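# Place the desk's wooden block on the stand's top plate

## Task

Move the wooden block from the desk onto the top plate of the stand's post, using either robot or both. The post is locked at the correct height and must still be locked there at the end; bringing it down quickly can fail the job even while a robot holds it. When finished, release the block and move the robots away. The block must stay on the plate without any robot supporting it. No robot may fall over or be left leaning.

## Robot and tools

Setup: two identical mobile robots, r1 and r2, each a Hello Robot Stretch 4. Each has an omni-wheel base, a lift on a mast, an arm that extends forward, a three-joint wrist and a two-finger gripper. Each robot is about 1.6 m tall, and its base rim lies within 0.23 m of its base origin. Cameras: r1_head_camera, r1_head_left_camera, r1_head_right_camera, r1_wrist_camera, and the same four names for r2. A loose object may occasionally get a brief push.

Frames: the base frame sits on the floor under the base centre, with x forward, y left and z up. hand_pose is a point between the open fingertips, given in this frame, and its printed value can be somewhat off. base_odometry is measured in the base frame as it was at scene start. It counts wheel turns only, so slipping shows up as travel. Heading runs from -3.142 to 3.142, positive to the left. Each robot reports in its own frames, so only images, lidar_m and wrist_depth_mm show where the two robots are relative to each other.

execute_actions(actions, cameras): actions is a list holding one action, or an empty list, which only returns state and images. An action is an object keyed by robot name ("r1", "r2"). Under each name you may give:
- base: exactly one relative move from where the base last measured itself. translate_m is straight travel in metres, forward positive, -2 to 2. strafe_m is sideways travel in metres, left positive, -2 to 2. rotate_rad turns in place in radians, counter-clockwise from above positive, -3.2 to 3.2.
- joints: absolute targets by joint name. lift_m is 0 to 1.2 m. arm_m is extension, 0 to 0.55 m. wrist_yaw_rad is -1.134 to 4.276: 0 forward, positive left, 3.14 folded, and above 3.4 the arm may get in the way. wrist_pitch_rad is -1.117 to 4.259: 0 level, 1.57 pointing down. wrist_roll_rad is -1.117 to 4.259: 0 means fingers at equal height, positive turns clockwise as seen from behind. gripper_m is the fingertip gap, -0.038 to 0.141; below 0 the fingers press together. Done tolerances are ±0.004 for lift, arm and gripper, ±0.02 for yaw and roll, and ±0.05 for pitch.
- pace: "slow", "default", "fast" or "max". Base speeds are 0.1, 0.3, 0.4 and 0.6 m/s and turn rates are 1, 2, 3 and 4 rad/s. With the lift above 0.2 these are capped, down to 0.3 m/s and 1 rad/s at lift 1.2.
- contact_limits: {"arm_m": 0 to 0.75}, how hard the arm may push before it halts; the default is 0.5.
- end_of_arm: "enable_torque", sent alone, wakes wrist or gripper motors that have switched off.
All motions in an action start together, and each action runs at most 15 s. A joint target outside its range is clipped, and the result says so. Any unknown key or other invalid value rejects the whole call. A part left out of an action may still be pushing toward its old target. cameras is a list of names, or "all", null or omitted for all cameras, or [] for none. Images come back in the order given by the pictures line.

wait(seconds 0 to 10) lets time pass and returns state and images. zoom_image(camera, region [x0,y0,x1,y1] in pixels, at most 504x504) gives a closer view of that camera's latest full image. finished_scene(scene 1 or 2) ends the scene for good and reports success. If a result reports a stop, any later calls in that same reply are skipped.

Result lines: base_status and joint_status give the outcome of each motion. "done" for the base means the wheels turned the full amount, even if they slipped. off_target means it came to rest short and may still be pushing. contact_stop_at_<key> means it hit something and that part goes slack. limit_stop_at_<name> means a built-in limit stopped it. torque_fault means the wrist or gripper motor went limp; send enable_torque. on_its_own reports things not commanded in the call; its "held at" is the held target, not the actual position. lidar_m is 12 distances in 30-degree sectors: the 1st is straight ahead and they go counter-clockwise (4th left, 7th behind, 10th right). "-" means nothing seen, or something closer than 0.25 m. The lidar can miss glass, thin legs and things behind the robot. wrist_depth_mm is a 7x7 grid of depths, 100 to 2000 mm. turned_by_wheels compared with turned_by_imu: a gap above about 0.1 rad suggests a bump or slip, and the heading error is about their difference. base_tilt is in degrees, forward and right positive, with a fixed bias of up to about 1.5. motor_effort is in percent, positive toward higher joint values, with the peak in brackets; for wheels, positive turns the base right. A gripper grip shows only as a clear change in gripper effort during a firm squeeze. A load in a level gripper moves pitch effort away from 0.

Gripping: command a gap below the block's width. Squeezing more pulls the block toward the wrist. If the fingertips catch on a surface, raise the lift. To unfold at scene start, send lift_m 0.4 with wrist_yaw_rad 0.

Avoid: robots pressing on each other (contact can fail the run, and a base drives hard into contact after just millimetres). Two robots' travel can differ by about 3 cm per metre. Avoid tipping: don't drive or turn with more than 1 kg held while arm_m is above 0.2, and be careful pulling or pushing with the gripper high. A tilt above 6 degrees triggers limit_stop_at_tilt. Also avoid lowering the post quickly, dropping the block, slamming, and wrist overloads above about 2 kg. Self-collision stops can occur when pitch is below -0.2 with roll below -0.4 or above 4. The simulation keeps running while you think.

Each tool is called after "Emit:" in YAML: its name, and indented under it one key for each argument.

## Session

Emit:
execute_actions:
  actions: []

Scene clock: 0.00 s.
r1.base_odometry: x=+0.000 y=+0.000 heading=+0.000 (m, m, rad; r1's odometry frame)
r1.turned_by_wheels: +0.000 (rad since the last result)
r1.turned_by_imu: +0.000 (rad since the last result)
r1.base_tilt: forward=+0.9 right=-0.9 (deg)
r1.lidar_m: 1.15 1.13 1.23 1.82 4.90 2.93 2.97 2.90 1.32 1.06 1.04 1.15
r1.base_status: not commanded
r1.joint_positions: lift_m=+0.143 arm_m=+0.001 wrist_yaw_rad=+3.045 wrist_pitch_rad=+0.006 wrist_roll_rad=-0.019 gripper_m=+0.057
r1.joint_status: not commanded
r1.motor_effort: lift_m=+21 arm_m=+0 wrist_yaw_rad=+1 wrist_pitch_rad=-5 wrist_roll_rad=-1 gripper_m=-1 wheel_0=+0 wheel_1=+0 wheel_2=+0 (%)
r1.hand_pose: x=-0.1064 y=+0.1149 z=+0.3191 quat_wxyz=(+0.048, -0.004, -0.009, +0.999) (m; r1's base frame)
r1.wrist_depth_mm: - 143 - - - - - / - 139 - - - - - / - 130 209 - - - - / 110 142 262 - - - - / - - - - - - - / 1366 1366 1118 1336 202 1281 1205 / 917 904 820 842 854 778 842
r2.base_odometry: x=+0.000 y=+0.000 heading=+0.000 (m, m, rad; r2's odometry frame)
r2.turned_by_wheels: +0.000 (rad since the last result)
r2.turned_by_imu: +0.000 (rad since the last result)
r2.base_tilt: forward=-0.1 right=+0.1 (deg)
r2.lidar_m: 1.62 1.00 0.90 0.91 1.12 2.19 2.78 2.98 3.76 1.69 1.69 3.38
r2.base_status: not commanded
r2.joint_positions: lift_m=+0.200 arm_m=-0.003 wrist_yaw_rad=+3.168 wrist_pitch_rad=+0.018 wrist_roll_rad=-0.004 gripper_m=+0.057
r2.joint_status: not commanded
r2.motor_effort: lift_m=+19 arm_m=+0 wrist_yaw_rad=+0 wrist_pitch_rad=-5 wrist_roll_rad=+2 gripper_m=-2 wheel_0=+0 wheel_1=+0 wheel_2=+0 (%)
r2.hand_pose: x=-0.1223 y=+0.0798 z=+0.3734 quat_wxyz=(-0.013, -0.009, -0.002, +1.000) (m; r2's base frame)
r2.wrist_depth_mm: - 142 270 - - - - / - 116 142 - - - - / - 115 142 - - - - / - 136 181 - - - - / 203 - - - - - - / 220 1537 200 1430 197 1336 1281 / 217 960 960 110 976 842 891
pictures: r1_head_camera, r1_head_left_camera, r1_head_right_camera, r1_wrist_camera, r2_head_camera, r2_head_left_camera, r2_head_right_camera, r2_wrist_camera
Images, in order (width x height): r1_head_camera 420x560, r1_head_left_camera 420x672, r1_head_right_camera 420x672, r1_wrist_camera 616x392, r2_head_camera 420x560, r2_head_left_camera 420x672, r2_head_right_camera 420x672, r2_wrist_camera 616x392.

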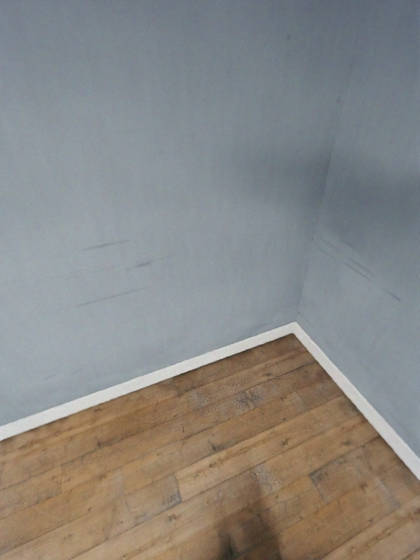

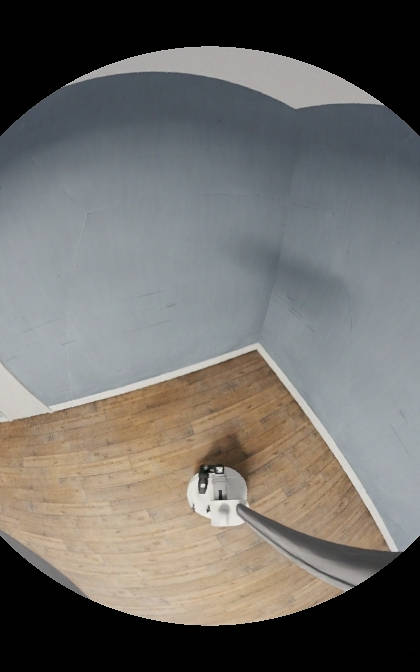

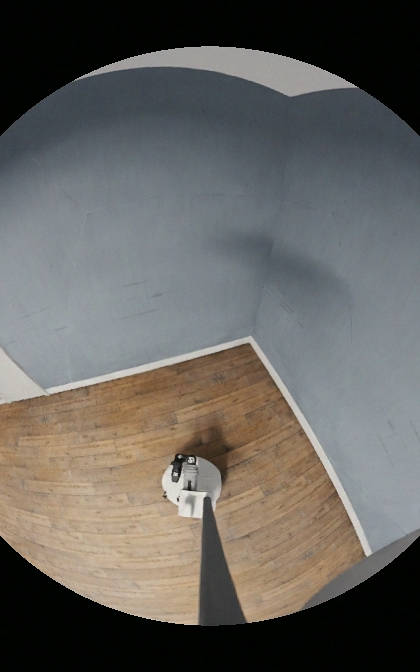

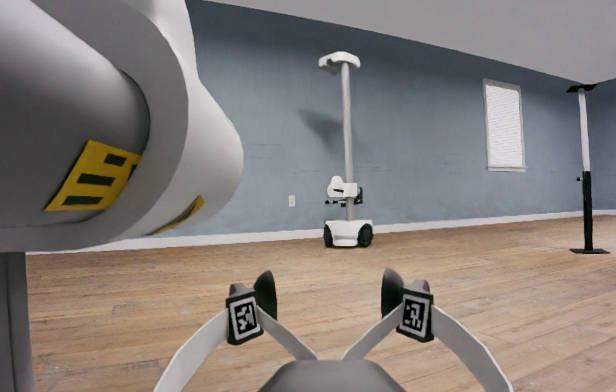

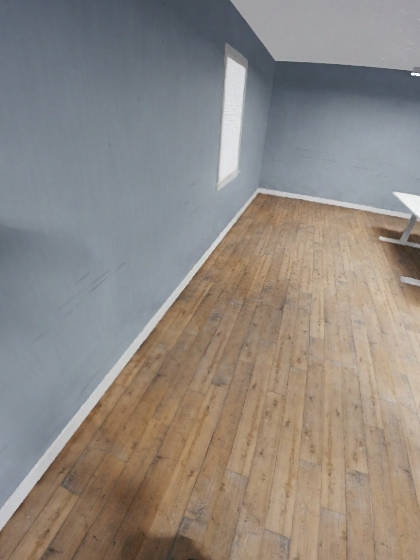

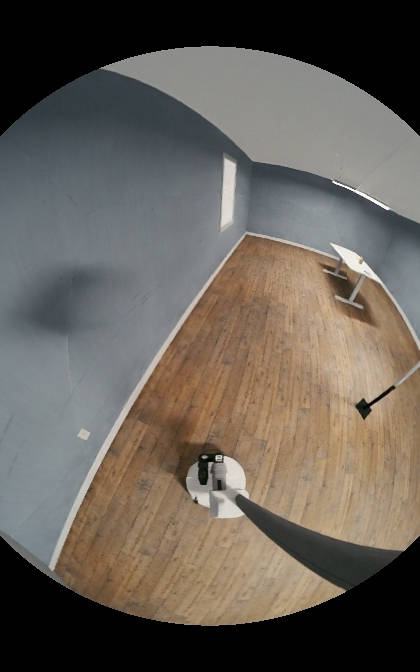

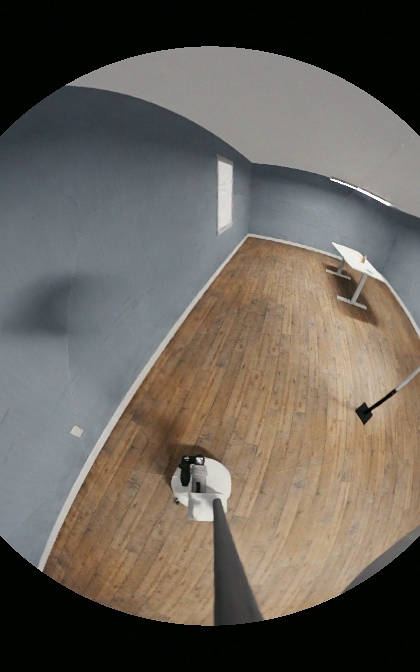

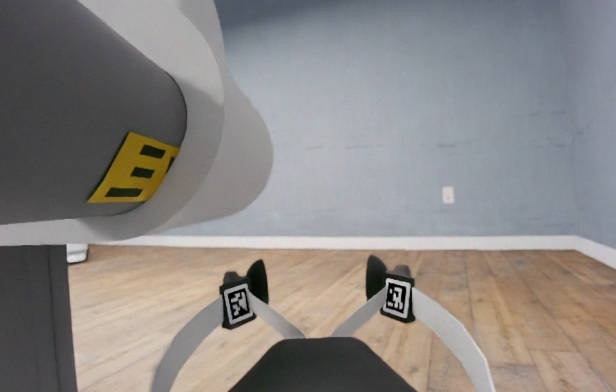

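Emit:
execute_actions:
  actions:
    - {"r2":{"base":{"rotate_rad":-0.6},"pace":"max"},"r1":{"base":{"rotate_rad":2.1},"pace":"max"}}
  cameras: ["r2_head_camera","r1_head_camera"]

Scene clock: 4.30 s.
r1.base_odometry: x=+0.000 y=+0.000 heading=+2.100 (m, m, rad; r1's odometry frame)
r1.turned_by_wheels: +2.100 (rad since the last result)
r1.turned_by_imu: +2.092 (rad since the last result)
r1.base_tilt: forward=+0.9 right=-0.9 (deg)
r1.lidar_m: 4.81 2.84 2.95 2.81 1.34 1.07 1.06 1.14 1.15 1.13 1.21 1.89
r1.base_status: done
r1.joint_positions: lift_m=+0.143 arm_m=+0.001 wrist_yaw_rad=+3.045 wrist_pitch_rad=+0.006 wrist_roll_rad=-0.019 gripper_m=+0.057
r1.joint_status: not commanded
r1.motor_effort: lift_m=+21(21) arm_m=+0(0) wrist_yaw_rad=+1(0) wrist_pitch_rad=-5(4) wrist_roll_rad=+0(0) gripper_m=-5(3) wheel_0=-1(9) wheel_1=+0(9) wheel_2=+1(11) (%)
r1.hand_pose: x=-0.1063 y=+0.1150 z=+0.3191 quat_wxyz=(+0.048, -0.004, -0.009, +0.999) (m; r1's base frame)
r1.wrist_depth_mm: - 143 1182 1182 1160 1118 1138 / - 139 1205 1182 1160 1098 1118 / - 130 209 1182 1182 1118 1098 / 110 143 260 1182 1118 1118 1098 / 1308 1229 1205 1160 1118 1118 1098 / 1205 1229 1138 1160 202 1098 1098 / 917 904 820 854 854 788 831
r2.base_odometry: x=+0.000 y=+0.000 heading=-0.600 (m, m, rad; r2's odometry frame)
r2.turned_by_wheels: -0.600 (rad since the last result)
r2.turned_by_imu: -0.596 (rad since the last result)
r2.base_tilt: forward=-0.1 right=+0.1 (deg)
r2.lidar_m: 3.36 1.82 1.06 0.91 0.92 1.08 1.91 2.78 2.96 3.18 3.81 1.66
r2.base_status: done
r2.joint_positions: lift_m=+0.200 arm_m=-0.003 wrist_yaw_rad=+3.168 wrist_pitch_rad=+0.018 wrist_roll_rad=-0.004 gripper_m=+0.057
r2.joint_status: not commanded
r2.motor_effort: lift_m=+19(19) arm_m=+0(0) wrist_yaw_rad=-1(0) wrist_pitch_rad=-5(6) wrist_roll_rad=+1(2) gripper_m=-4(3) wheel_0=+1(9) wheel_1=+0(12) wheel_2=+0(10) (%)
r2.hand_pose: x=-0.1223 y=+0.0798 z=+0.3734 quat_wxyz=(-0.013, -0.009, -0.002, +1.000) (m; r2's base frame)
r2.wrist_depth_mm: - 142 271 - 1921 1205 946 / - 116 142 - 1921 1255 946 / - 115 141 - 1983 1336 946 / - 137 181 - 1983 1281 946 / 204 - - - 1863 1336 976 / 220 1537 201 1464 196 1205 976 / 216 960 946 110 976 842 866
pictures: r1_head_camera, r2_head_camera
Images, in order (width x height): r1_head_camera 420x560, r2_head_camera 420x560.

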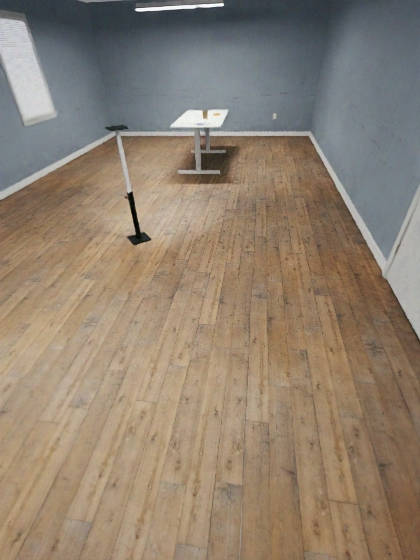

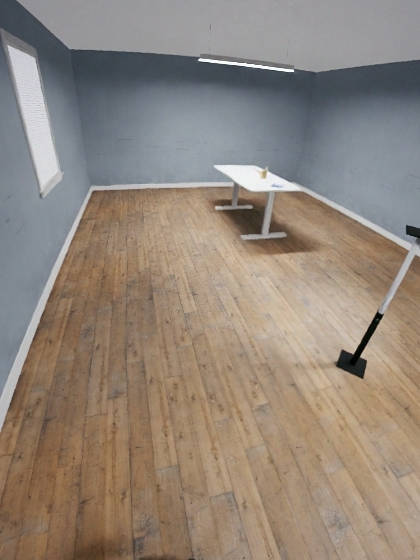

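Emit:
execute_actions:
  actions:
    - {"r2":{"base":{"translate_m":2},"pace":"max"},"r1":{"base":{"translate_m":1.9},"joints":{"lift_m":0.9,"wrist_yaw_rad":0.9},"pace":"max"}}
  cameras: ["r2_head_camera","r1_head_camera","r1_wrist_camera"]

Emit:
zoom_image:
  camera: "r2_head_camera"
  region: [180,160,420,360]

Scene clock: 14.20 s.
r1.base_odometry: x=-0.960 y=+1.640 heading=+2.100 (m, m, rad; r1's odometry frame)
r1.turned_by_wheels: +0.000 (rad since the last result)
r1.turned_by_imu: -0.004 (rad since the last result)
r1.base_tilt: forward=+0.9 right=-0.8 (deg)
r1.lidar_m: 2.92 1.14 1.17 3.33 3.66 2.97 2.95 1.78 1.35 1.37 1.53 2.30
r1.base_status: done
r1.joint_positions: lift_m=+0.900 arm_m=+0.001 wrist_yaw_rad=+0.900 wrist_pitch_rad=+0.006 wrist_roll_rad=-0.019 gripper_m=+0.057
r1.joint_status: all done
r1.motor_effort: lift_m=+24(26) arm_m=+0(0) wrist_yaw_rad=+0(7) wrist_pitch_rad=-4(5) wrist_roll_rad=-1(0) gripper_m=-2(2) wheel_0=-1(8) wheel_1=-1(6) wheel_2=+1(14) (%)
r1.hand_pose: x=+0.4201 y=+0.1717 z=+1.0762 quat_wxyz=(+0.900, -0.010, -0.001, +0.435) (m; r1's base frame)
r1.wrist_depth_mm: - - - - - - - / - - - - - - - / - - - - - - - / - - - - - - - / - - - - - - - / - - - - 201 - - / - - - 1042 - - -
r2.base_odometry: x=+1.651 y=-1.129 heading=-0.600 (m, m, rad; r2's odometry frame)
r2.turned_by_wheels: +0.000 (rad since the last result)
r2.turned_by_imu: +0.004 (rad since the last result)
r2.base_tilt: forward=-0.2 right=+0.1 (deg)
r2.lidar_m: 1.74 2.79 1.63 1.39 1.39 1.66 2.98 4.74 1.25 3.33 3.33 1.38
r2.base_status: done
r2.joint_positions: lift_m=+0.200 arm_m=-0.003 wrist_yaw_rad=+3.168 wrist_pitch_rad=+0.018 wrist_roll_rad=-0.004 gripper_m=+0.057
r2.joint_status: not commanded
r2.motor_effort: lift_m=+19(19) arm_m=+0(0) wrist_yaw_rad=+1(1) wrist_pitch_rad=-6(6) wrist_roll_rad=+2(2) gripper_m=-6(5) wheel_0=-1(9) wheel_1=-1(8) wheel_2=+1(15) (%)
r2.hand_pose: x=-0.1223 y=+0.0798 z=+0.3734 quat_wxyz=(-0.013, -0.009, -0.002, +1.000) (m; r2's base frame)
r2.wrist_depth_mm: - 142 271 - - 1921 1499 / - 116 142 - - 1921 1464 / - 115 142 - - 1983 1537 / - 137 181 - - 1983 1576 / 204 - - - - 1983 1537 / 220 1537 200 1499 196 1336 1229 / 217 976 960 110 991 842 891
pictures: r1_head_camera, r1_wrist_camera, r2_head_camera
Images, in order (width x height): r1_head_camera 420x560, r1_wrist_camera 616x392, r2_head_camera 420x560.

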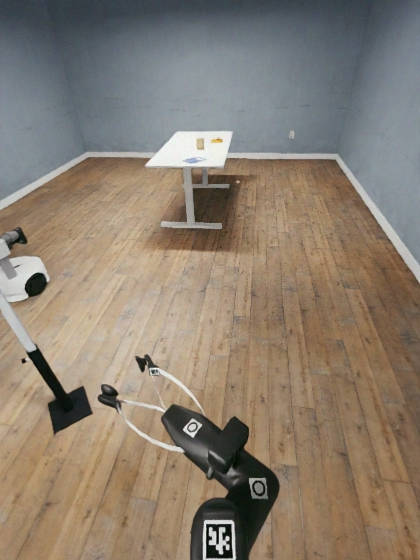

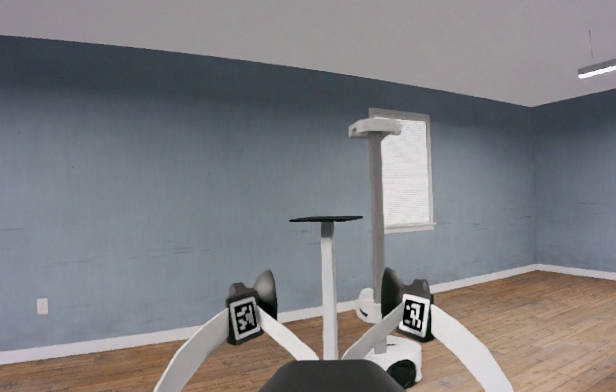

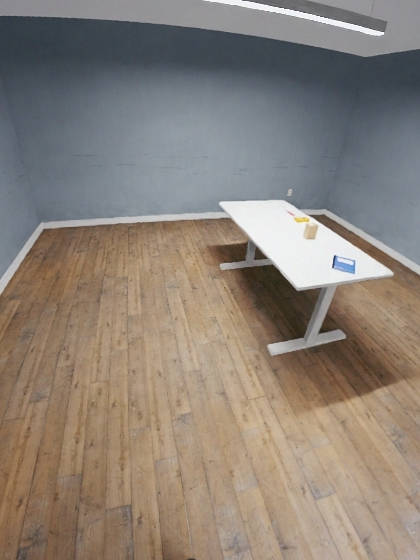

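Region (180, 160, 420, 360) of r2_head_camera's 420x560 image, scaled by 2.100, with more detail than that image has.

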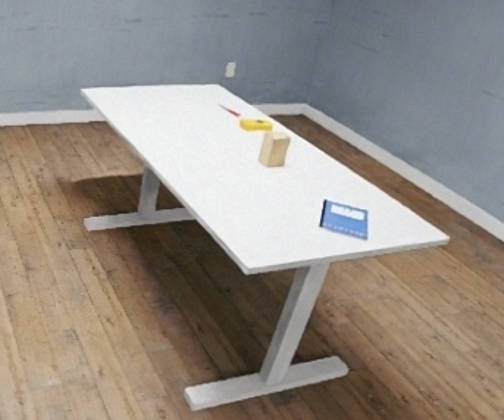

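Emit:
execute_actions:
  actions:
    - {"r2":{"base":{"translate_m":1.8},"joints":{"lift_m":0.66,"wrist_yaw_rad":0,"gripper_m":0.13},"pace":"max"}}
  cameras: ["r2_head_right_camera","r2_wrist_camera"]

Scene clock: 22.13 s.
r1.base_odometry: x=-0.960 y=+1.640 heading=+2.100 (m, m, rad; r1's odometry frame)
r1.turned_by_wheels: +0.000 (rad since the last result)
r1.turned_by_imu: -0.001 (rad since the last result)
r1.base_tilt: forward=+0.9 right=-1.0 (deg)
r1.lidar_m: 2.91 1.15 1.17 3.33 3.64 2.99 2.96 1.76 1.35 1.37 1.51 2.32
r1.base_status: not commanded
r1.joint_positions: lift_m=+0.900 arm_m=+0.001 wrist_yaw_rad=+0.900 wrist_pitch_rad=+0.006 wrist_roll_rad=-0.019 gripper_m=+0.057
r1.joint_status: not commanded
r1.motor_effort: lift_m=+24(24) arm_m=+0(0) wrist_yaw_rad=+0(0) wrist_pitch_rad=-5(5) wrist_roll_rad=+0(1) gripper_m=-2(2) wheel_0=-2(2) wheel_1=-1(1) wheel_2=+1(1) (%)
r1.hand_pose: x=+0.4201 y=+0.1717 z=+1.0762 quat_wxyz=(+0.900, -0.010, -0.001, +0.435) (m; r1's base frame)
r1.wrist_depth_mm: - - - - - - - / - - - - - - - / - - - - - - - / - - - - - - - / - - - - - - - / - - - - 202 - - / - - - 1042 - - -
r2.base_odometry: x=+3.137 y=-2.145 heading=-0.600 (m, m, rad; r2's odometry frame)
r2.turned_by_wheels: +0.000 (rad since the last result)
r2.turned_by_imu: +0.003 (rad since the last result)
r2.base_tilt: forward=-0.1 right=+0.1 (deg)
r2.lidar_m: 0.77 2.24 2.14 1.80 1.81 2.19 3.85 2.73 0.47 0.37 0.37 0.43
r2.base_status: done
r2.joint_positions: lift_m=+0.660 arm_m=-0.003 wrist_yaw_rad=+0.000 wrist_pitch_rad=+0.018 wrist_roll_rad=-0.004 gripper_m=+0.130
r2.joint_status: all done
r2.motor_effort: lift_m=+22(27) arm_m=-1(0) wrist_yaw_rad=+0(9) wrist_pitch_rad=-5(6) wrist_roll_rad=+2(1) gripper_m=-2(5) wheel_0=-1(8) wheel_1=-1(11) wheel_2=+2(14) (%)
r2.hand_pose: x=+0.4568 y=-0.0873 z=+0.8329 quat_wxyz=(+1.000, -0.002, +0.009, +0.000) (m; r2's base frame)
r2.wrist_depth_mm: 1808 1921 - - - - - / 1863 1921 - - - - - / 1921 - - - - - - / 1808 1921 - - - - - / 1863 - - - - - - / 1863 1921 219 - 500 436 492 / 1808 1863 1983 110 1983 368 349
pictures: r2_head_right_camera, r2_wrist_camera
Images, in order (width x height): r2_head_right_camera 420x672, r2_wrist_camera 616x392.

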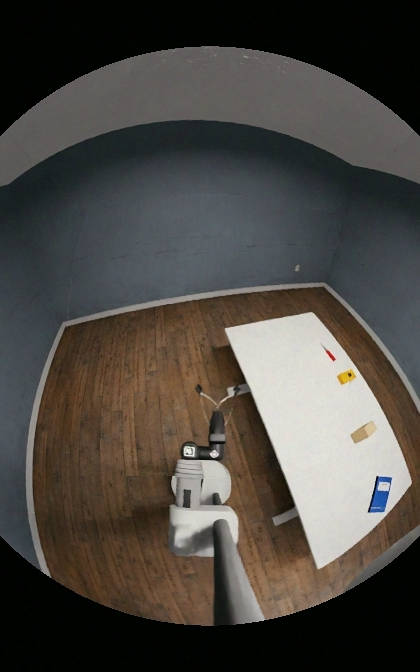

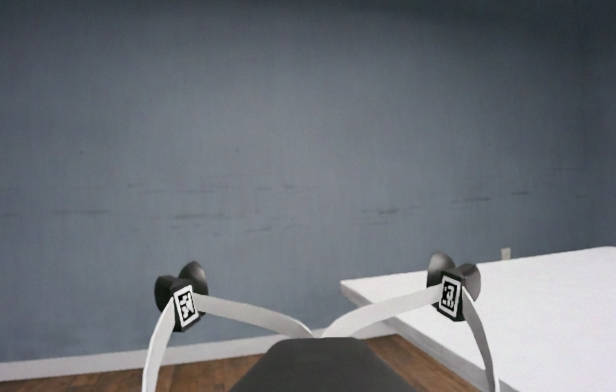

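Emit:
execute_actions:
  actions:
    - {"r2":{"base":{"rotate_rad":-1.35},"joints":{"lift_m":0.63,"arm_m":0.15},"pace":"fast"}}
  cameras: ["r2_head_camera","r2_wrist_camera"]

Scene clock: 26.43 s.
r1.base_odometry: x=-0.960 y=+1.640 heading=+2.100 (m, m, rad; r1's odometry frame)
r1.turned_by_wheels: +0.000 (rad since the last result)
r1.turned_by_imu: -0.001 (rad since the last result)
r1.base_tilt: forward=+1.0 right=-1.0 (deg)
r1.lidar_m: 2.89 1.15 1.17 3.35 3.64 3.00 2.96 1.77 1.36 1.36 1.51 2.32
r1.base_status: not commanded
r1.joint_positions: lift_m=+0.900 arm_m=+0.001 wrist_yaw_rad=+0.900 wrist_pitch_rad=+0.006 wrist_roll_rad=-0.019 gripper_m=+0.057
r1.joint_status: not commanded
r1.motor_effort: lift_m=+24(24) arm_m=+0(0) wrist_yaw_rad=+0(0) wrist_pitch_rad=-4(5) wrist_roll_rad=-1(1) gripper_m=-4(3) wheel_0=-2(2) wheel_1=-1(1) wheel_2=+1(1) (%)
r1.hand_pose: x=+0.4201 y=+0.1717 z=+1.0762 quat_wxyz=(+0.900, -0.010, -0.001, +0.435) (m; r1's base frame)
r1.wrist_depth_mm: - - - - - - - / - - - - - - - / - - - - - - - / - - - - - - - / - - - - - - - / - - - - 202 - - / - - - 1060 - - -
r2.base_odometry: x=+3.137 y=-2.145 heading=-1.950 (m, m, rad; r2's odometry frame)
r2.turned_by_wheels: -1.350 (rad since the last result)
r2.turned_by_imu: -1.341 (rad since the last result)
r2.base_tilt: forward=-0.2 right=+0.1 (deg)
r2.lidar_m: 0.39 0.39 0.51 2.24 2.31 1.94 1.83 1.89 2.58 2.74 0.58 0.43
r2.base_status: done
r2.joint_positions: lift_m=+0.630 arm_m=+0.149 wrist_yaw_rad=+0.000 wrist_pitch_rad=+0.018 wrist_roll_rad=-0.004 gripper_m=+0.130
r2.joint_status: all done
r2.motor_effort: lift_m=+16(19) arm_m=+8(9) wrist_yaw_rad=-1(1) wrist_pitch_rad=-6(6) wrist_roll_rad=+2(2) gripper_m=-3(2) wheel_0=-1(9) wheel_1=+0(10) wheel_2=+1(8) (%)
r2.hand_pose: x=+0.6079 y=-0.0874 z=+0.8033 quat_wxyz=(+1.000, -0.002, +0.009, +0.000) (m; r2's base frame)
r2.wrist_depth_mm: - - - - - - - / - - - - - - - / - - - - - - - / - - - - - - - / - - - 750 - 798 - / 477 430 219 436 370 362 397 / 317 306 329 110 307 286 289
pictures: r2_head_camera, r2_wrist_camera
Images, in order (width x height): r2_head_camera 420x560, r2_wrist_camera 616x392.

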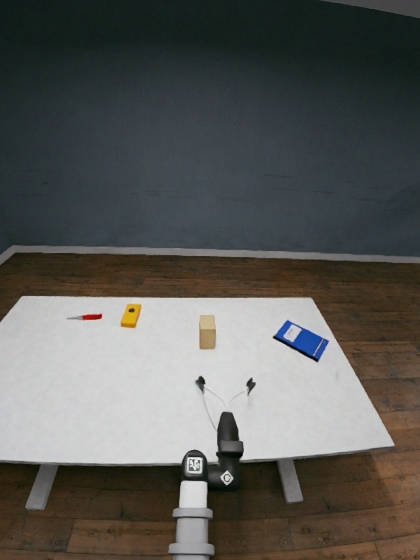

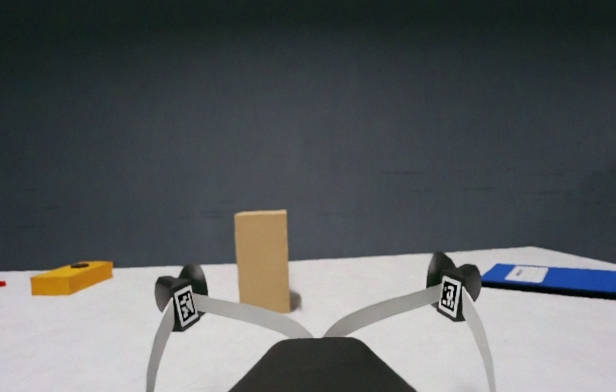

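Emit:
execute_actions:
  actions:
    - {"r2":{"base":{"rotate_rad":0.078},"joints":{"lift_m":0.62,"arm_m":0.385}}}
  cameras: ["r2_head_camera","r2_wrist_camera"]

Scene clock: 32.23 s.
r1.base_odometry: x=-0.960 y=+1.640 heading=+2.100 (m, m, rad; r1's odometry frame)
r1.turned_by_wheels: +0.000 (rad since the last result)
r1.turned_by_imu: -0.001 (rad since the last result)
r1.base_tilt: forward=+1.0 right=-1.0 (deg)
r1.lidar_m: 2.92 1.14 1.18 3.34 3.64 2.98 2.95 1.77 1.37 1.36 1.53 2.33
r1.base_status: not commanded
r1.joint_positions: lift_m=+0.900 arm_m=+0.001 wrist_yaw_rad=+0.900 wrist_pitch_rad=+0.006 wrist_roll_rad=-0.019 gripper_m=+0.057
r1.joint_status: not commanded
r1.motor_effort: lift_m=+24(24) arm_m=+0(0) wrist_yaw_rad=+0(0) wrist_pitch_rad=-4(4) wrist_roll_rad=+0(1) gripper_m=-2(3) wheel_0=-2(2) wheel_1=-1(1) wheel_2=+1(1) (%)
r1.hand_pose: x=+0.4201 y=+0.1717 z=+1.0762 quat_wxyz=(+0.900, -0.010, -0.001, +0.435) (m; r1's base frame)
r1.wrist_depth_mm: - - - - - - - / - - - - - - - / - - - - - - - / - - - - - - - / - - - - - - - / - - - - 202 - - / - - - 1042 - - -
r2.base_odometry: x=+3.137 y=-2.145 heading=-1.872 (m, m, rad; r2's odometry frame)
r2.turned_by_wheels: +0.078 (rad since the last result)
r2.turned_by_imu: +0.078 (rad since the last result)
r2.base_tilt: forward=-0.1 right=+0.1 (deg)
r2.lidar_m: 0.38 0.40 0.56 2.23 2.33 1.91 1.85 1.96 2.79 2.68 0.54 0.39
r2.base_status: done
r2.joint_positions: lift_m=+0.620 arm_m=+0.384 wrist_yaw_rad=+0.000 wrist_pitch_rad=+0.018 wrist_roll_rad=-0.004 gripper_m=+0.130
r2.joint_status: all done
r2.motor_effort: lift_m=+15(17) arm_m=+8(9) wrist_yaw_rad=-1(1) wrist_pitch_rad=-5(6) wrist_roll_rad=+2(2) gripper_m=-3(1) wheel_0=-1(6) wheel_1=-1(5) wheel_2=+0(6) (%)
r2.hand_pose: x=+0.8429 y=-0.0874 z=+0.7935 quat_wxyz=(+1.000, -0.002, +0.009, +0.000) (m; r2's base frame)
r2.wrist_depth_mm: - - - - - - - / - - - - - - - / - - - - - - - / - - - - - - - / - - - 193 - - - / 397 402 219 193 215 330 366 / 296 285 301 110 278 263 260
pictures: r2_head_camera, r2_wrist_camera
Images, in order (width x height): r2_head_camera 420x560, r2_wrist_camera 616x392.

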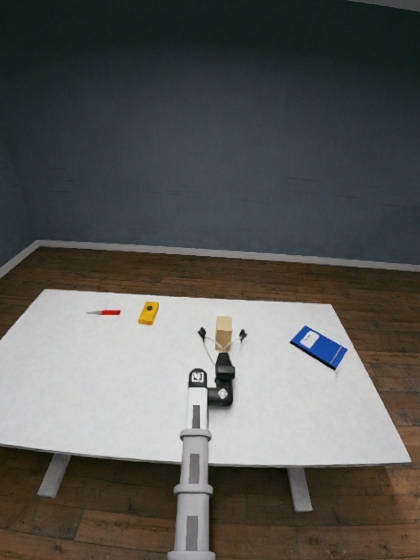

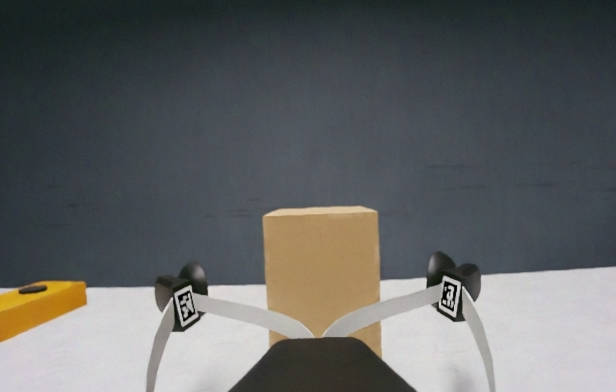

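Emit:
execute_actions:
  actions:
    - {"r2":{"joints":{"gripper_m":0.005}}}
  cameras: []

Emit:
execute_actions:
  actions:
    - {"r2":{"joints":{"lift_m":0.66}}}
  cameras: ["r2_wrist_camera"]

Emit:
execute_actions:
  actions:
    - {"r2":{"base":{"strafe_m":-1.95},"joints":{"lift_m":1.04,"arm_m":0},"pace":"fast"}}
  cameras: ["r2_head_right_camera"]

Emit:
execute_actions:
  actions:
    - {"r2":{"base":{"rotate_rad":-1.02}}}
  cameras: ["r2_head_camera","r2_wrist_camera","r1_wrist_camera"]

Scene clock: 43.33 s.
r1.base_odometry: x=-0.960 y=+1.640 heading=+2.100 (m, m, rad; r1's odometry frame)
r1.turned_by_wheels: +0.000 (rad since the last result)
r1.turned_by_imu: -0.001 (rad since the last result)
r1.base_tilt: forward=+0.8 right=-0.9 (deg)
r1.lidar_m: 2.90 1.14 1.17 3.32 3.63 2.99 2.96 1.75 1.36 1.36 1.52 2.32
r1.base_status: not commanded
r1.joint_positions: lift_m=+0.900 arm_m=+0.001 wrist_yaw_rad=+0.900 wrist_pitch_rad=+0.006 wrist_roll_rad=-0.019 gripper_m=+0.057
r1.joint_status: not commanded
r1.motor_effort: lift_m=+24(24) arm_m=+0(0) wrist_yaw_rad=+0(0) wrist_pitch_rad=-5(5) wrist_roll_rad=+0(0) gripper_m=-4(3) wheel_0=-2(2) wheel_1=-1(2) wheel_2=+1(2) (%)
r1.hand_pose: x=+0.4201 y=+0.1717 z=+1.0762 quat_wxyz=(+0.900, -0.010, -0.001, +0.435) (m; r1's base frame)
r1.wrist_depth_mm: - - - - - - - / - - - - - - - / - - - - - - - / - - - - - - - / - - - - - - - / - - - - 202 - - / - - - 1025 - - -
r2.base_odometry: x=+3.137 y=-2.145 heading=-1.872 (m, m, rad; r2's odometry frame)
r2.turned_by_wheels: +0.000 (rad since the last result)
r2.turned_by_imu: +0.000 (rad since the last result)
r2.base_tilt: forward=-0.1 right=+0.1 (deg)
r2.lidar_m: 0.36 0.40 0.56 2.23 2.36 1.92 1.84 1.94 2.79 2.67 0.52 0.39
r2.base_status: not commanded
r2.joint_positions: lift_m=+0.620 arm_m=+0.384 wrist_yaw_rad=+0.000 wrist_pitch_rad=+0.018 wrist_roll_rad=-0.004 gripper_m=+0.006
r2.joint_status: all done
r2.motor_effort: lift_m=+15(15) arm_m=+8(8) wrist_yaw_rad=+0(3) wrist_pitch_rad=-5(5) wrist_roll_rad=+2(2) gripper_m=-25(25) wheel_0=-1(1) wheel_1=-1(1) wheel_2=+0(0) (%)
r2.hand_pose: x=+0.8429 y=-0.0874 z=+0.7935 quat_wxyz=(+1.000, -0.002, +0.009, +0.000) (m; r2's base frame)
r2.wrist_depth_mm: - - - - - - - / - - - - - - - / - - - - - - - / - - - - - - - / - - - 176 - - - / 399 436 183 176 179 349 368 / 296 266 283 109 279 257 260
pictures: none
No camera images: the call's "cameras" was empty. Leave "cameras" out to get every camera's image.

Scene clock: 44.33 s.
r1.base_odometry: x=-0.960 y=+1.640 heading=+2.100 (m, m, rad; r1's odometry frame)
r1.turned_by_wheels: +0.000 (rad since the last result)
r1.turned_by_imu: +0.000 (rad since the last result)
r1.base_tilt: forward=+0.8 right=-0.9 (deg)
r1.lidar_m: 2.91 1.15 1.16 3.33 3.64 3.00 2.95 1.77 1.38 1.36 1.53 2.32
r1.base_status: not commanded
r1.joint_positions: lift_m=+0.900 arm_m=+0.001 wrist_yaw_rad=+0.900 wrist_pitch_rad=+0.006 wrist_roll_rad=-0.019 gripper_m=+0.057
r1.joint_status: not commanded
r1.motor_effort: lift_m=+24(24) arm_m=+0(0) wrist_yaw_rad=+0(0) wrist_pitch_rad=-4(4) wrist_roll_rad=+0(0) gripper_m=-3(2) wheel_0=-2(2) wheel_1=-2(1) wheel_2=+1(1) (%)
r1.hand_pose: x=+0.4201 y=+0.1717 z=+1.0762 quat_wxyz=(+0.900, -0.010, -0.001, +0.435) (m; r1's base frame)
r1.wrist_depth_mm: - - - - - - - / - - - - - - - / - - - - - - - / - - - - - - - / - - - - - - - / - - - - 202 - - / - - - 1060 - - -
r2.base_odometry: x=+3.137 y=-2.145 heading=-1.872 (m, m, rad; r2's odometry frame)
r2.turned_by_wheels: +0.000 (rad since the last result)
r2.turned_by_imu: +0.000 (rad since the last result)
r2.base_tilt: forward=-0.1 right=+0.1 (deg)
r2.lidar_m: 0.37 0.38 0.54 2.25 2.38 1.90 1.84 1.94 2.79 2.67 0.53 0.39
r2.base_status: not commanded
r2.joint_positions: lift_m=+0.660 arm_m=+0.384 wrist_yaw_rad=+0.000 wrist_pitch_rad=+0.022 wrist_roll_rad=-0.004 gripper_m=+0.006
r2.joint_status: all done
r2.motor_effort: lift_m=+25(27) arm_m=+8(8) wrist_yaw_rad=-1(0) wrist_pitch_rad=-16(18) wrist_roll_rad=+1(2) gripper_m=-25(28) wheel_0=-1(1) wheel_1=-1(1) wheel_2=+0(0) (%)
r2.hand_pose: x=+0.8429 y=-0.0874 z=+0.8315 quat_wxyz=(+1.000, -0.002, +0.011, +0.000) (m; r2's base frame)
r2.wrist_depth_mm: - - - - - - - / - - - - - - - / - - - - - - - / - - - - - - - / - - - 177 - - - / - - 182 176 180 442 469 / 364 338 362 110 357 329 340
pictures: r2_wrist_camera
Images, in order (width x height): r2_wrist_camera 616x392.

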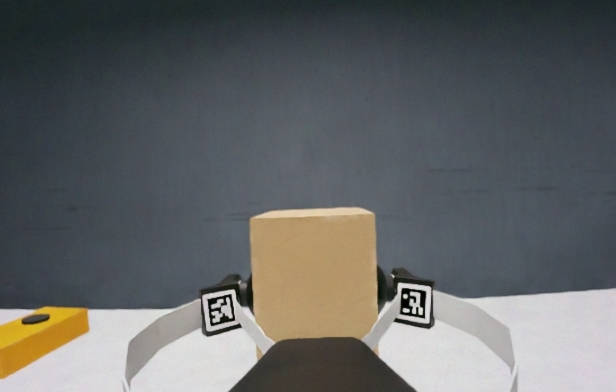

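Scene clock: 50.40 s.
r1.base_odometry: x=-0.960 y=+1.640 heading=+2.100 (m, m, rad; r1's odometry frame)
r1.turned_by_wheels: +0.000 (rad since the last result)
r1.turned_by_imu: -0.001 (rad since the last result)
r1.base_tilt: forward=+1.0 right=-0.8 (deg)
r1.lidar_m: 2.89 1.15 1.19 3.32 3.64 2.99 2.95 1.74 1.34 1.37 1.52 2.34
r1.base_status: not commanded
r1.joint_positions: lift_m=+0.900 arm_m=+0.001 wrist_yaw_rad=+0.900 wrist_pitch_rad=+0.006 wrist_roll_rad=-0.019 gripper_m=+0.057
r1.joint_status: not commanded
r1.motor_effort: lift_m=+24(24) arm_m=+0(0) wrist_yaw_rad=+0(0) wrist_pitch_rad=-3(4) wrist_roll_rad=-1(0) gripper_m=-3(3) wheel_0=-2(2) wheel_1=-1(1) wheel_2=+1(1) (%)
r1.hand_pose: x=+0.4201 y=+0.1717 z=+1.0762 quat_wxyz=(+0.900, -0.010, -0.001, +0.435) (m; r1's base frame)
r1.wrist_depth_mm: - - - - - - - / - - - - - - - / - - - - - - - / - - - - - - - / - - - - - - - / - - - - 202 - - / - - - 1025 1863 - -
r2.base_odometry: x=+1.275 y=-1.566 heading=-1.872 (m, m, rad; r2's odometry frame)
r2.turned_by_wheels: +0.000 (rad since the last result)
r2.turned_by_imu: -0.002 (rad since the last result)
r2.base_tilt: forward=-0.2 right=+0.0 (deg)
r2.lidar_m: 2.77 2.93 1.31 1.52 2.64 2.02 1.93 2.06 2.93 4.52 0.78 2.84
r2.base_status: done
r2.joint_positions: lift_m=+1.040 arm_m=+0.001 wrist_yaw_rad=+0.000 wrist_pitch_rad=+0.022 wrist_roll_rad=-0.004 gripper_m=+0.006
r2.joint_status: all done
r2.motor_effort: lift_m=+25(28) arm_m=-8(8) wrist_yaw_rad=-1(1) wrist_pitch_rad=-17(19) wrist_roll_rad=+2(1) gripper_m=-28(27) wheel_0=-1(12) wheel_1=+3(12) wheel_2=+0(0) (%)
r2.hand_pose: x=+0.4608 y=-0.0874 z=+1.2115 quat_wxyz=(+1.000, -0.002, +0.011, +0.000) (m; r2's base frame)
r2.wrist_depth_mm: - - - - - - - / - - - - - - - / - - - - - - - / - - - - - - - / - - - 177 - - - / - - 182 177 179 - - / - - - 110 - - -
pictures: r2_head_right_camera
Images, in order (width x height): r2_head_right_camera 420x672.

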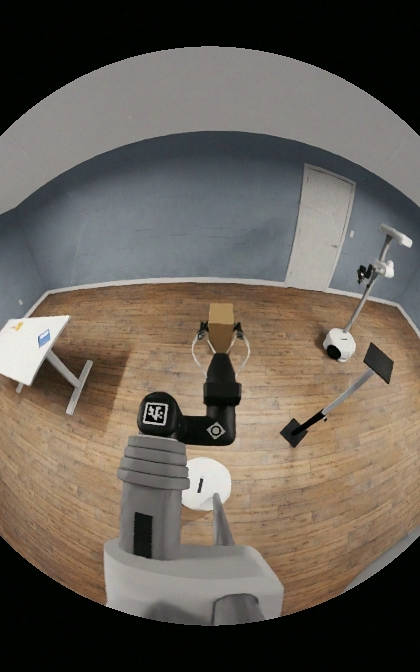

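Scene clock: 52.33 s.
r1.base_odometry: x=-0.960 y=+1.640 heading=+2.100 (m, m, rad; r1's odometry frame)
r1.turned_by_wheels: +0.000 (rad since the last result)
r1.turned_by_imu: +0.000 (rad since the last result)
r1.base_tilt: forward=+0.9 right=-0.9 (deg)
r1.lidar_m: 2.90 1.14 1.16 3.33 3.63 2.99 2.96 1.78 1.35 1.36 1.53 2.28
r1.base_status: not commanded
r1.joint_positions: lift_m=+0.900 arm_m=+0.001 wrist_yaw_rad=+0.900 wrist_pitch_rad=+0.006 wrist_roll_rad=-0.019 gripper_m=+0.057
r1.joint_status: not commanded
r1.motor_effort: lift_m=+24(24) arm_m=+0(0) wrist_yaw_rad=+0(1) wrist_pitch_rad=-3(5) wrist_roll_rad=-1(1) gripper_m=+0(2) wheel_0=-1(2) wheel_1=-1(1) wheel_2=+1(1) (%)
r1.hand_pose: x=+0.4201 y=+0.1717 z=+1.0762 quat_wxyz=(+0.900, -0.010, -0.001, +0.435) (m; r1's base frame)
r1.wrist_depth_mm: - - - - - - - / - - - - - - - / - - - - - - - / - - - - - - - / - - - - - - - / - - - - 202 - - / - - - 1025 - - -
r2.base_odometry: x=+1.275 y=-1.566 heading=-2.892 (m, m, rad; r2's odometry frame)
r2.turned_by_wheels: -1.020 (rad since the last result)
r2.turned_by_imu: -1.013 (rad since the last result)
r2.base_tilt: forward=-0.2 right=+0.1 (deg)
r2.lidar_m: 0.76 2.83 2.78 2.95 1.32 1.75 2.62 1.99 1.94 2.10 3.01 4.52
r2.base_status: done
r2.joint_positions: lift_m=+1.040 arm_m=+0.001 wrist_yaw_rad=+0.000 wrist_pitch_rad=+0.022 wrist_roll_rad=-0.004 gripper_m=+0.006
r2.joint_status: not commanded
r2.motor_effort: lift_m=+25(25) arm_m=-9(9) wrist_yaw_rad=-1(1) wrist_pitch_rad=-17(16) wrist_roll_rad=+1(1) gripper_m=-27(26) wheel_0=+2(6) wheel_1=+1(6) wheel_2=+1(9) (%)
r2.hand_pose: x=+0.4608 y=-0.0875 z=+1.2115 quat_wxyz=(+1.000, -0.002, +0.011, +0.000) (m; r2's base frame)
r2.wrist_depth_mm: - - - - - - - / - - - - - - - / - - - - - - - / - - - - - - - / - - - 177 - - - / - - 182 177 180 - - / - - - 110 - - -
pictures: r1_wrist_camera, r2_head_camera, r2_wrist_camera
Images, in order (width x height): r1_wrist_camera 616x392, r2_head_camera 420x560, r2_wrist_camera 616x392.

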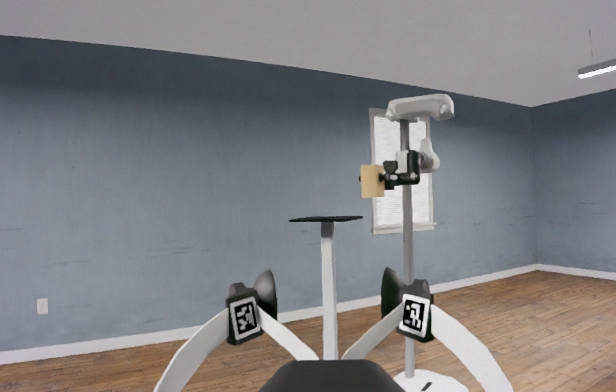

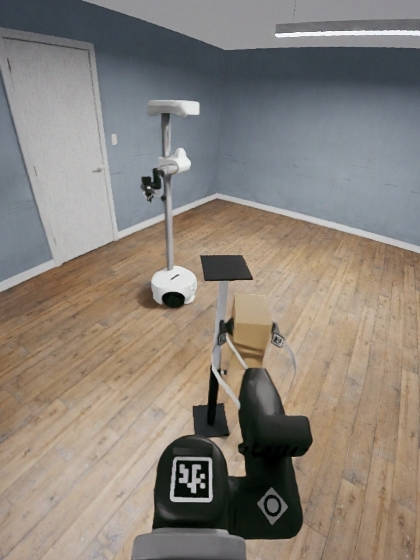

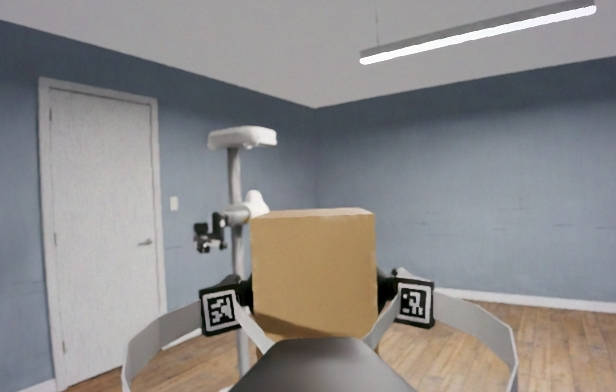

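Emit:
execute_actions:
  actions:
    - {"r2":{"base":{"strafe_m":0.015},"joints":{"lift_m":1.02,"arm_m":0.395}},"r1":{"base":{"translate_m":0.6},"joints":{"lift_m":0.88,"wrist_yaw_rad":1.5},"pace":"max"}}
  cameras: ["r2_head_camera","r2_head_right_camera","r1_wrist_camera"]

Scene clock: 58.70 s.
r1.base_odometry: x=-1.262 y=+2.158 heading=+2.100 (m, m, rad; r1's odometry frame)
r1.turned_by_wheels: +0.000 (rad since the last result)
r1.turned_by_imu: -0.002 (rad since the last result)
r1.base_tilt: forward=+0.8 right=-1.0 (deg)
r1.lidar_m: 2.30 1.41 0.78 0.89 3.54 3.57 3.59 1.85 1.47 1.46 1.58 2.46
r1.base_status: done
r1.joint_positions: lift_m=+0.880 arm_m=+0.001 wrist_yaw_rad=+1.500 wrist_pitch_rad=+0.006 wrist_roll_rad=-0.019 gripper_m=+0.057
r1.joint_status: all done
r1.motor_effort: lift_m=+18(23) arm_m=+0(0) wrist_yaw_rad=+1(7) wrist_pitch_rad=-5(5) wrist_roll_rad=-1(1) gripper_m=-3(4) wheel_0=+0(6) wheel_1=+0(5) wheel_2=+2(12) (%)
r1.hand_pose: x=+0.2800 y=+0.2816 z=+1.0567 quat_wxyz=(+0.732, -0.009, -0.004, +0.682) (m; r1's base frame)
r1.wrist_depth_mm: - - - - - - - / - - - - - - - / - - - - - 878 1205 / - - - - - - - / - - - - - - - / - - - - 202 - - / - - - 778 - - -
r2.base_odometry: x=+1.278 y=-1.581 heading=-2.892 (m, m, rad; r2's odometry frame)
r2.turned_by_wheels: +0.000 (rad since the last result)
r2.turned_by_imu: +0.000 (rad since the last result)
r2.base_tilt: forward=-0.1 right=+0.1 (deg)
r2.lidar_m: 0.81 1.16 2.75 2.94 1.32 1.61 2.63 2.01 1.96 2.09 3.03 4.52
r2.base_status: done
r2.joint_positions: lift_m=+1.020 arm_m=+0.394 wrist_yaw_rad=+0.000 wrist_pitch_rad=+0.022 wrist_roll_rad=-0.004 gripper_m=+0.006
r2.joint_status: all done
r2.motor_effort: lift_m=+16(22) arm_m=+8(9) wrist_yaw_rad=-1(2) wrist_pitch_rad=-17(17) wrist_roll_rad=+2(2) gripper_m=-26(26) wheel_0=-1(7) wheel_1=+2(7) wheel_2=+0(1) (%)
r2.hand_pose: x=+0.8529 y=-0.0874 z=+1.1922 quat_wxyz=(+1.000, -0.002, +0.011, +0.000) (m; r2's base frame)
r2.wrist_depth_mm: - - - - - - - / 891 1042 - - - - - / - - - - - - - / - - - - - - - / 991 - - 177 - - - / - - 182 177 180 - - / - 1078 - 110 - - -
pictures: r1_wrist_camera, r2_head_camera, r2_head_right_camera
Images, in order (width x height): r1_wrist_camera 616x392, r2_head_camera 420x560, r2_head_right_camera 420x672.

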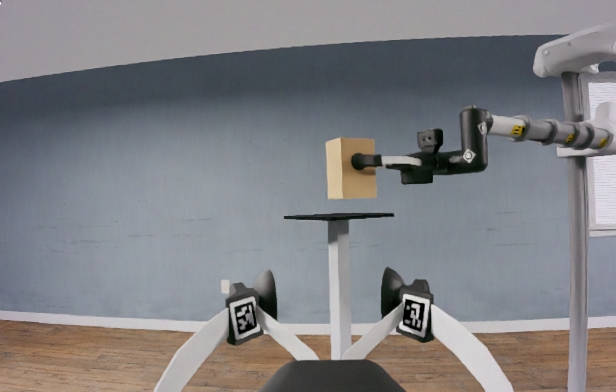

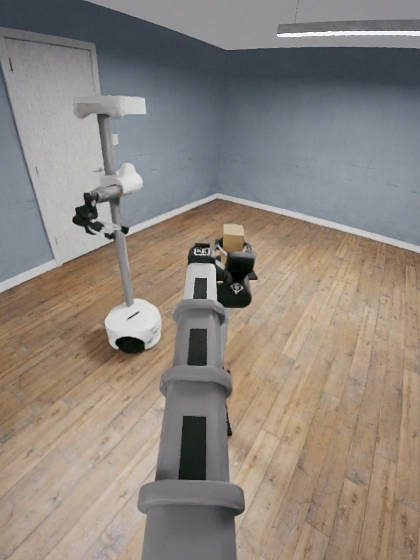

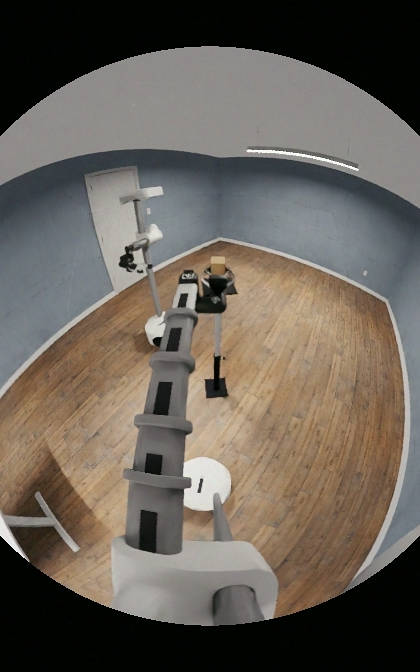

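Gap about 35 mm.

Emit:
execute_actions:
  actions:
    - {"r2":{"joints":{"lift_m":0.986,"arm_m":0.412},"pace":"slow"}}
  cameras: ["r1_wrist_camera"]

Scene clock: 61.83 s.
r1.base_odometry: x=-1.262 y=+2.158 heading=+2.100 (m, m, rad; r1's odometry frame)
r1.turned_by_wheels: +0.000 (rad since the last result)
r1.turned_by_imu: -0.001 (rad since the last result)
r1.base_tilt: forward=+0.9 right=-1.0 (deg)
r1.lidar_m: 2.31 1.39 0.75 0.91 3.56 3.60 3.59 1.86 1.46 1.45 1.61 2.43
r1.base_status: not commanded
r1.joint_positions: lift_m=+0.880 arm_m=+0.001 wrist_yaw_rad=+1.500 wrist_pitch_rad=+0.006 wrist_roll_rad=-0.019 gripper_m=+0.057
r1.joint_status: not commanded
r1.motor_effort: lift_m=+18(18) arm_m=+0(0) wrist_yaw_rad=+1(1) wrist_pitch_rad=-4(5) wrist_roll_rad=+0(1) gripper_m=+0(2) wheel_0=+0(0) wheel_1=+0(0) wheel_2=+2(2) (%)
r1.hand_pose: x=+0.2800 y=+0.2816 z=+1.0567 quat_wxyz=(+0.732, -0.009, -0.004, +0.682) (m; r1's base frame)
r1.wrist_depth_mm: - - - - - - - / - - - - - - - / - - - - - - 1205 / - - - - - - - / - - - - - - - / - - - - 202 - - / - - - 778 - - -
r2.base_odometry: x=+1.278 y=-1.581 heading=-2.892 (m, m, rad; r2's odometry frame)
r2.turned_by_wheels: +0.000 (rad since the last result)
r2.turned_by_imu: +0.000 (rad since the last result)
r2.base_tilt: forward=-0.2 right=+0.1 (deg)
r2.lidar_m: 0.82 1.17 2.75 2.95 1.33 1.62 2.63 2.01 1.96 2.11 3.03 4.51
r2.base_status: not commanded
r2.joint_positions: lift_m=+0.986 arm_m=+0.410 wrist_yaw_rad=+0.000 wrist_pitch_rad=+0.020 wrist_roll_rad=-0.004 gripper_m=+0.006
r2.joint_status: all done
r2.motor_effort: lift_m=+15(15) arm_m=+8(8) wrist_yaw_rad=-1(0) wrist_pitch_rad=-12(17) wrist_roll_rad=+3(2) gripper_m=-27(26) wheel_0=-1(1) wheel_1=+2(2) wheel_2=+0(0) (%)
r2.hand_pose: x=+0.8698 y=-0.0874 z=+1.1588 quat_wxyz=(+1.000, -0.002, +0.010, +0.000) (m; r2's base frame)
r2.wrist_depth_mm: - - - - - - - / 904 1060 - - - - - / - - - - - - - / - - - - - - - / 904 - - 177 - - - / - - 183 177 180 - - / - 1060 - 110 289 - -
pictures: r1_wrist_camera
Images, in order (width x height): r1_wrist_camera 616x392.

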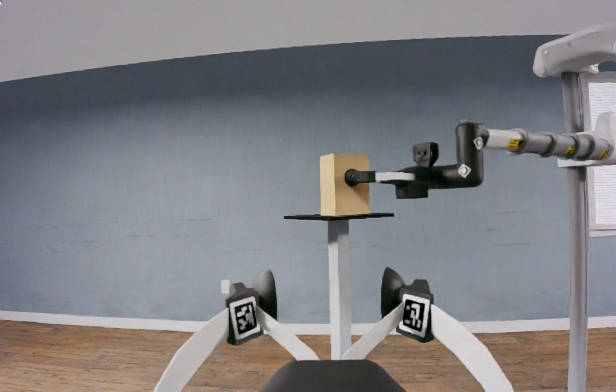

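Touching.

Emit:
execute_actions:
  actions:
    - {"r2":{"joints":{"gripper_m":0.1}},"r1":{"base":{"strafe_m":-0.25},"pace":"fast"}}
  cameras: ["r2_wrist_camera"]

Emit:
execute_actions:
  actions:
    - {"r2":{"base":{"translate_m":-0.3},"joints":{"arm_m":0.0},"pace":"fast"}}
  cameras: ["r1_wrist_camera","r2_head_camera"]

Scene clock: 67.60 s.
r1.base_odometry: x=-1.047 y=+2.284 heading=+2.100 (m, m, rad; r1's odometry frame)
r1.turned_by_wheels: +0.000 (rad since the last result)
r1.turned_by_imu: -0.001 (rad since the last result)
r1.base_tilt: forward=+1.0 right=-0.8 (deg)
r1.lidar_m: 2.35 1.68 1.03 1.06 3.81 3.63 3.36 1.48 1.22 1.21 1.34 2.04
r1.base_status: done
r1.joint_positions: lift_m=+0.880 arm_m=+0.001 wrist_yaw_rad=+1.500 wrist_pitch_rad=+0.006 wrist_roll_rad=-0.019 gripper_m=+0.057
r1.joint_status: not commanded
r1.motor_effort: lift_m=+18(18) arm_m=+0(0) wrist_yaw_rad=+1(1) wrist_pitch_rad=-4(5) wrist_roll_rad=-1(0) gripper_m=-2(3) wheel_0=-2(6) wheel_1=+2(9) wheel_2=+0(2) (%)
r1.hand_pose: x=+0.2800 y=+0.2816 z=+1.0567 quat_wxyz=(+0.732, -0.009, -0.004, +0.682) (m; r1's base frame)
r1.wrist_depth_mm: - - - - - - - / - - - - - - 1366 / - - - - - - 1464 / - - - - - - - / - - - - - - - / - - - - 202 - - / - - - 1008 - - -
r2.base_odometry: x=+1.278 y=-1.581 heading=-2.892 (m, m, rad; r2's odometry frame)
r2.turned_by_wheels: +0.000 (rad since the last result)
r2.turned_by_imu: +0.000 (rad since the last result)
r2.base_tilt: forward=-0.1 right=+0.1 (deg)
r2.lidar_m: 0.82 1.38 2.75 2.96 1.32 1.60 2.67 2.01 1.96 2.09 3.04 4.52
r2.base_status: not commanded
r2.joint_positions: lift_m=+0.986 arm_m=+0.410 wrist_yaw_rad=+0.000 wrist_pitch_rad=+0.018 wrist_roll_rad=-0.004 gripper_m=+0.100
r2.joint_status: all done
r2.motor_effort: lift_m=+15(15) arm_m=+8(8) wrist_yaw_rad=+0(2) wrist_pitch_rad=-7(11) wrist_roll_rad=+3(1) gripper_m=-2(24) wheel_0=-1(1) wheel_1=+2(2) wheel_2=+0(0) (%)
r2.hand_pose: x=+0.8698 y=-0.0874 z=+1.1593 quat_wxyz=(+1.000, -0.002, +0.009, +0.000) (m; r2's base frame)
r2.wrist_depth_mm: - - - - - - - / 1060 - - - - - - / - - - - - - - / 1182 - - - - - - / 1138 - - 191 - - - / - - 200 191 193 - - / - - - 110 293 - -
pictures: r2_wrist_camera
Images, in order (width x height): r2_wrist_camera 616x392.

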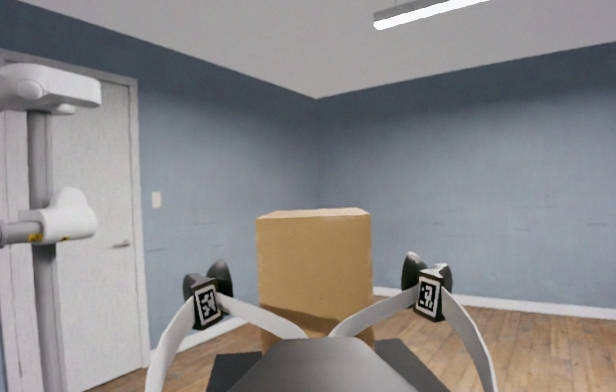

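Scene clock: 69.87 s.
r1.base_odometry: x=-1.047 y=+2.284 heading=+2.100 (m, m, rad; r1's odometry frame)
r1.turned_by_wheels: +0.000 (rad since the last result)
r1.turned_by_imu: +0.000 (rad since the last result)
r1.base_tilt: forward=+1.1 right=-0.9 (deg)
r1.lidar_m: 2.33 1.91 1.03 1.10 3.80 3.62 3.36 1.51 1.22 1.21 1.33 2.00
r1.base_status: not commanded
r1.joint_positions: lift_m=+0.880 arm_m=+0.001 wrist_yaw_rad=+1.500 wrist_pitch_rad=+0.006 wrist_roll_rad=-0.019 gripper_m=+0.057
r1.joint_status: not commanded
r1.motor_effort: lift_m=+17(17) arm_m=+0(0) wrist_yaw_rad=+1(2) wrist_pitch_rad=-5(6) wrist_roll_rad=-1(1) gripper_m=-4(2) wheel_0=-2(1) wheel_1=+2(2) wheel_2=+0(0) (%)
r1.hand_pose: x=+0.2800 y=+0.2816 z=+1.0567 quat_wxyz=(+0.732, -0.009, -0.004, +0.682) (m; r1's base frame)
r1.wrist_depth_mm: - - - - - - - / - - - - - - - / - - - - - - - / - - - - - - - / - - - - - - - / - - - - 202 - - / - - - 1025 - - -
r2.base_odometry: x=+1.569 y=-1.507 heading=-2.892 (m, m, rad; r2's odometry frame)
r2.turned_by_wheels: +0.000 (rad since the last result)
r2.turned_by_imu: +0.000 (rad since the last result)
r2.base_tilt: forward=-0.1 right=+0.0 (deg)
r2.lidar_m: 1.08 1.64 2.91 1.40 1.14 3.94 2.39 1.83 1.79 1.93 2.76 4.77
r2.base_status: done
r2.joint_positions: lift_m=+0.986 arm_m=+0.001 wrist_yaw_rad=+0.000 wrist_pitch_rad=+0.018 wrist_roll_rad=-0.004 gripper_m=+0.100
r2.joint_status: all done
r2.motor_effort: lift_m=+15(15) arm_m=-8(10) wrist_yaw_rad=+0(1) wrist_pitch_rad=-6(8) wrist_roll_rad=+3(1) gripper_m=-4(3) wheel_0=-2(6) wheel_1=+0(0) wheel_2=-1(11) (%)
r2.hand_pose: x=+0.4608 y=-0.0875 z=+1.1594 quat_wxyz=(+1.000, -0.002, +0.009, +0.000) (m; r2's base frame)
r2.wrist_depth_mm: - - - - - - - / - - - - - - - / - - - - - - - / - - - - - - - / - - - - - - - / - - 200 - - - - / - - - 110 - - -
pictures: r1_wrist_camera, r2_head_camera
Images, in order (width x height): r1_wrist_camera 616x392, r2_head_camera 420x560.

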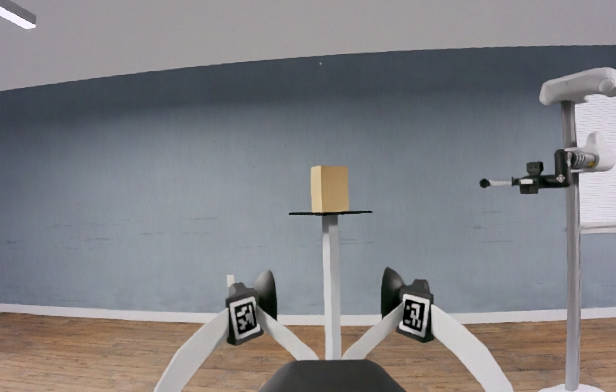

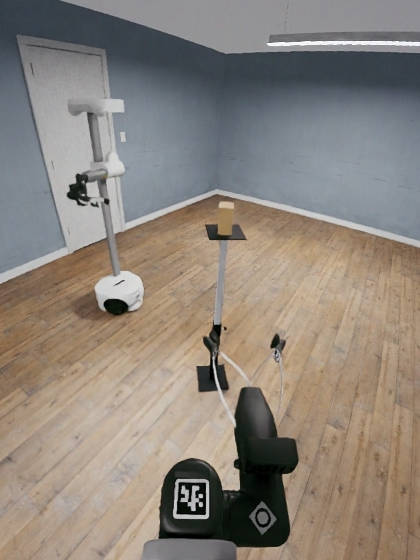

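Emit:
finished_scene:
  scene: 2

The scene is finished: the task was done.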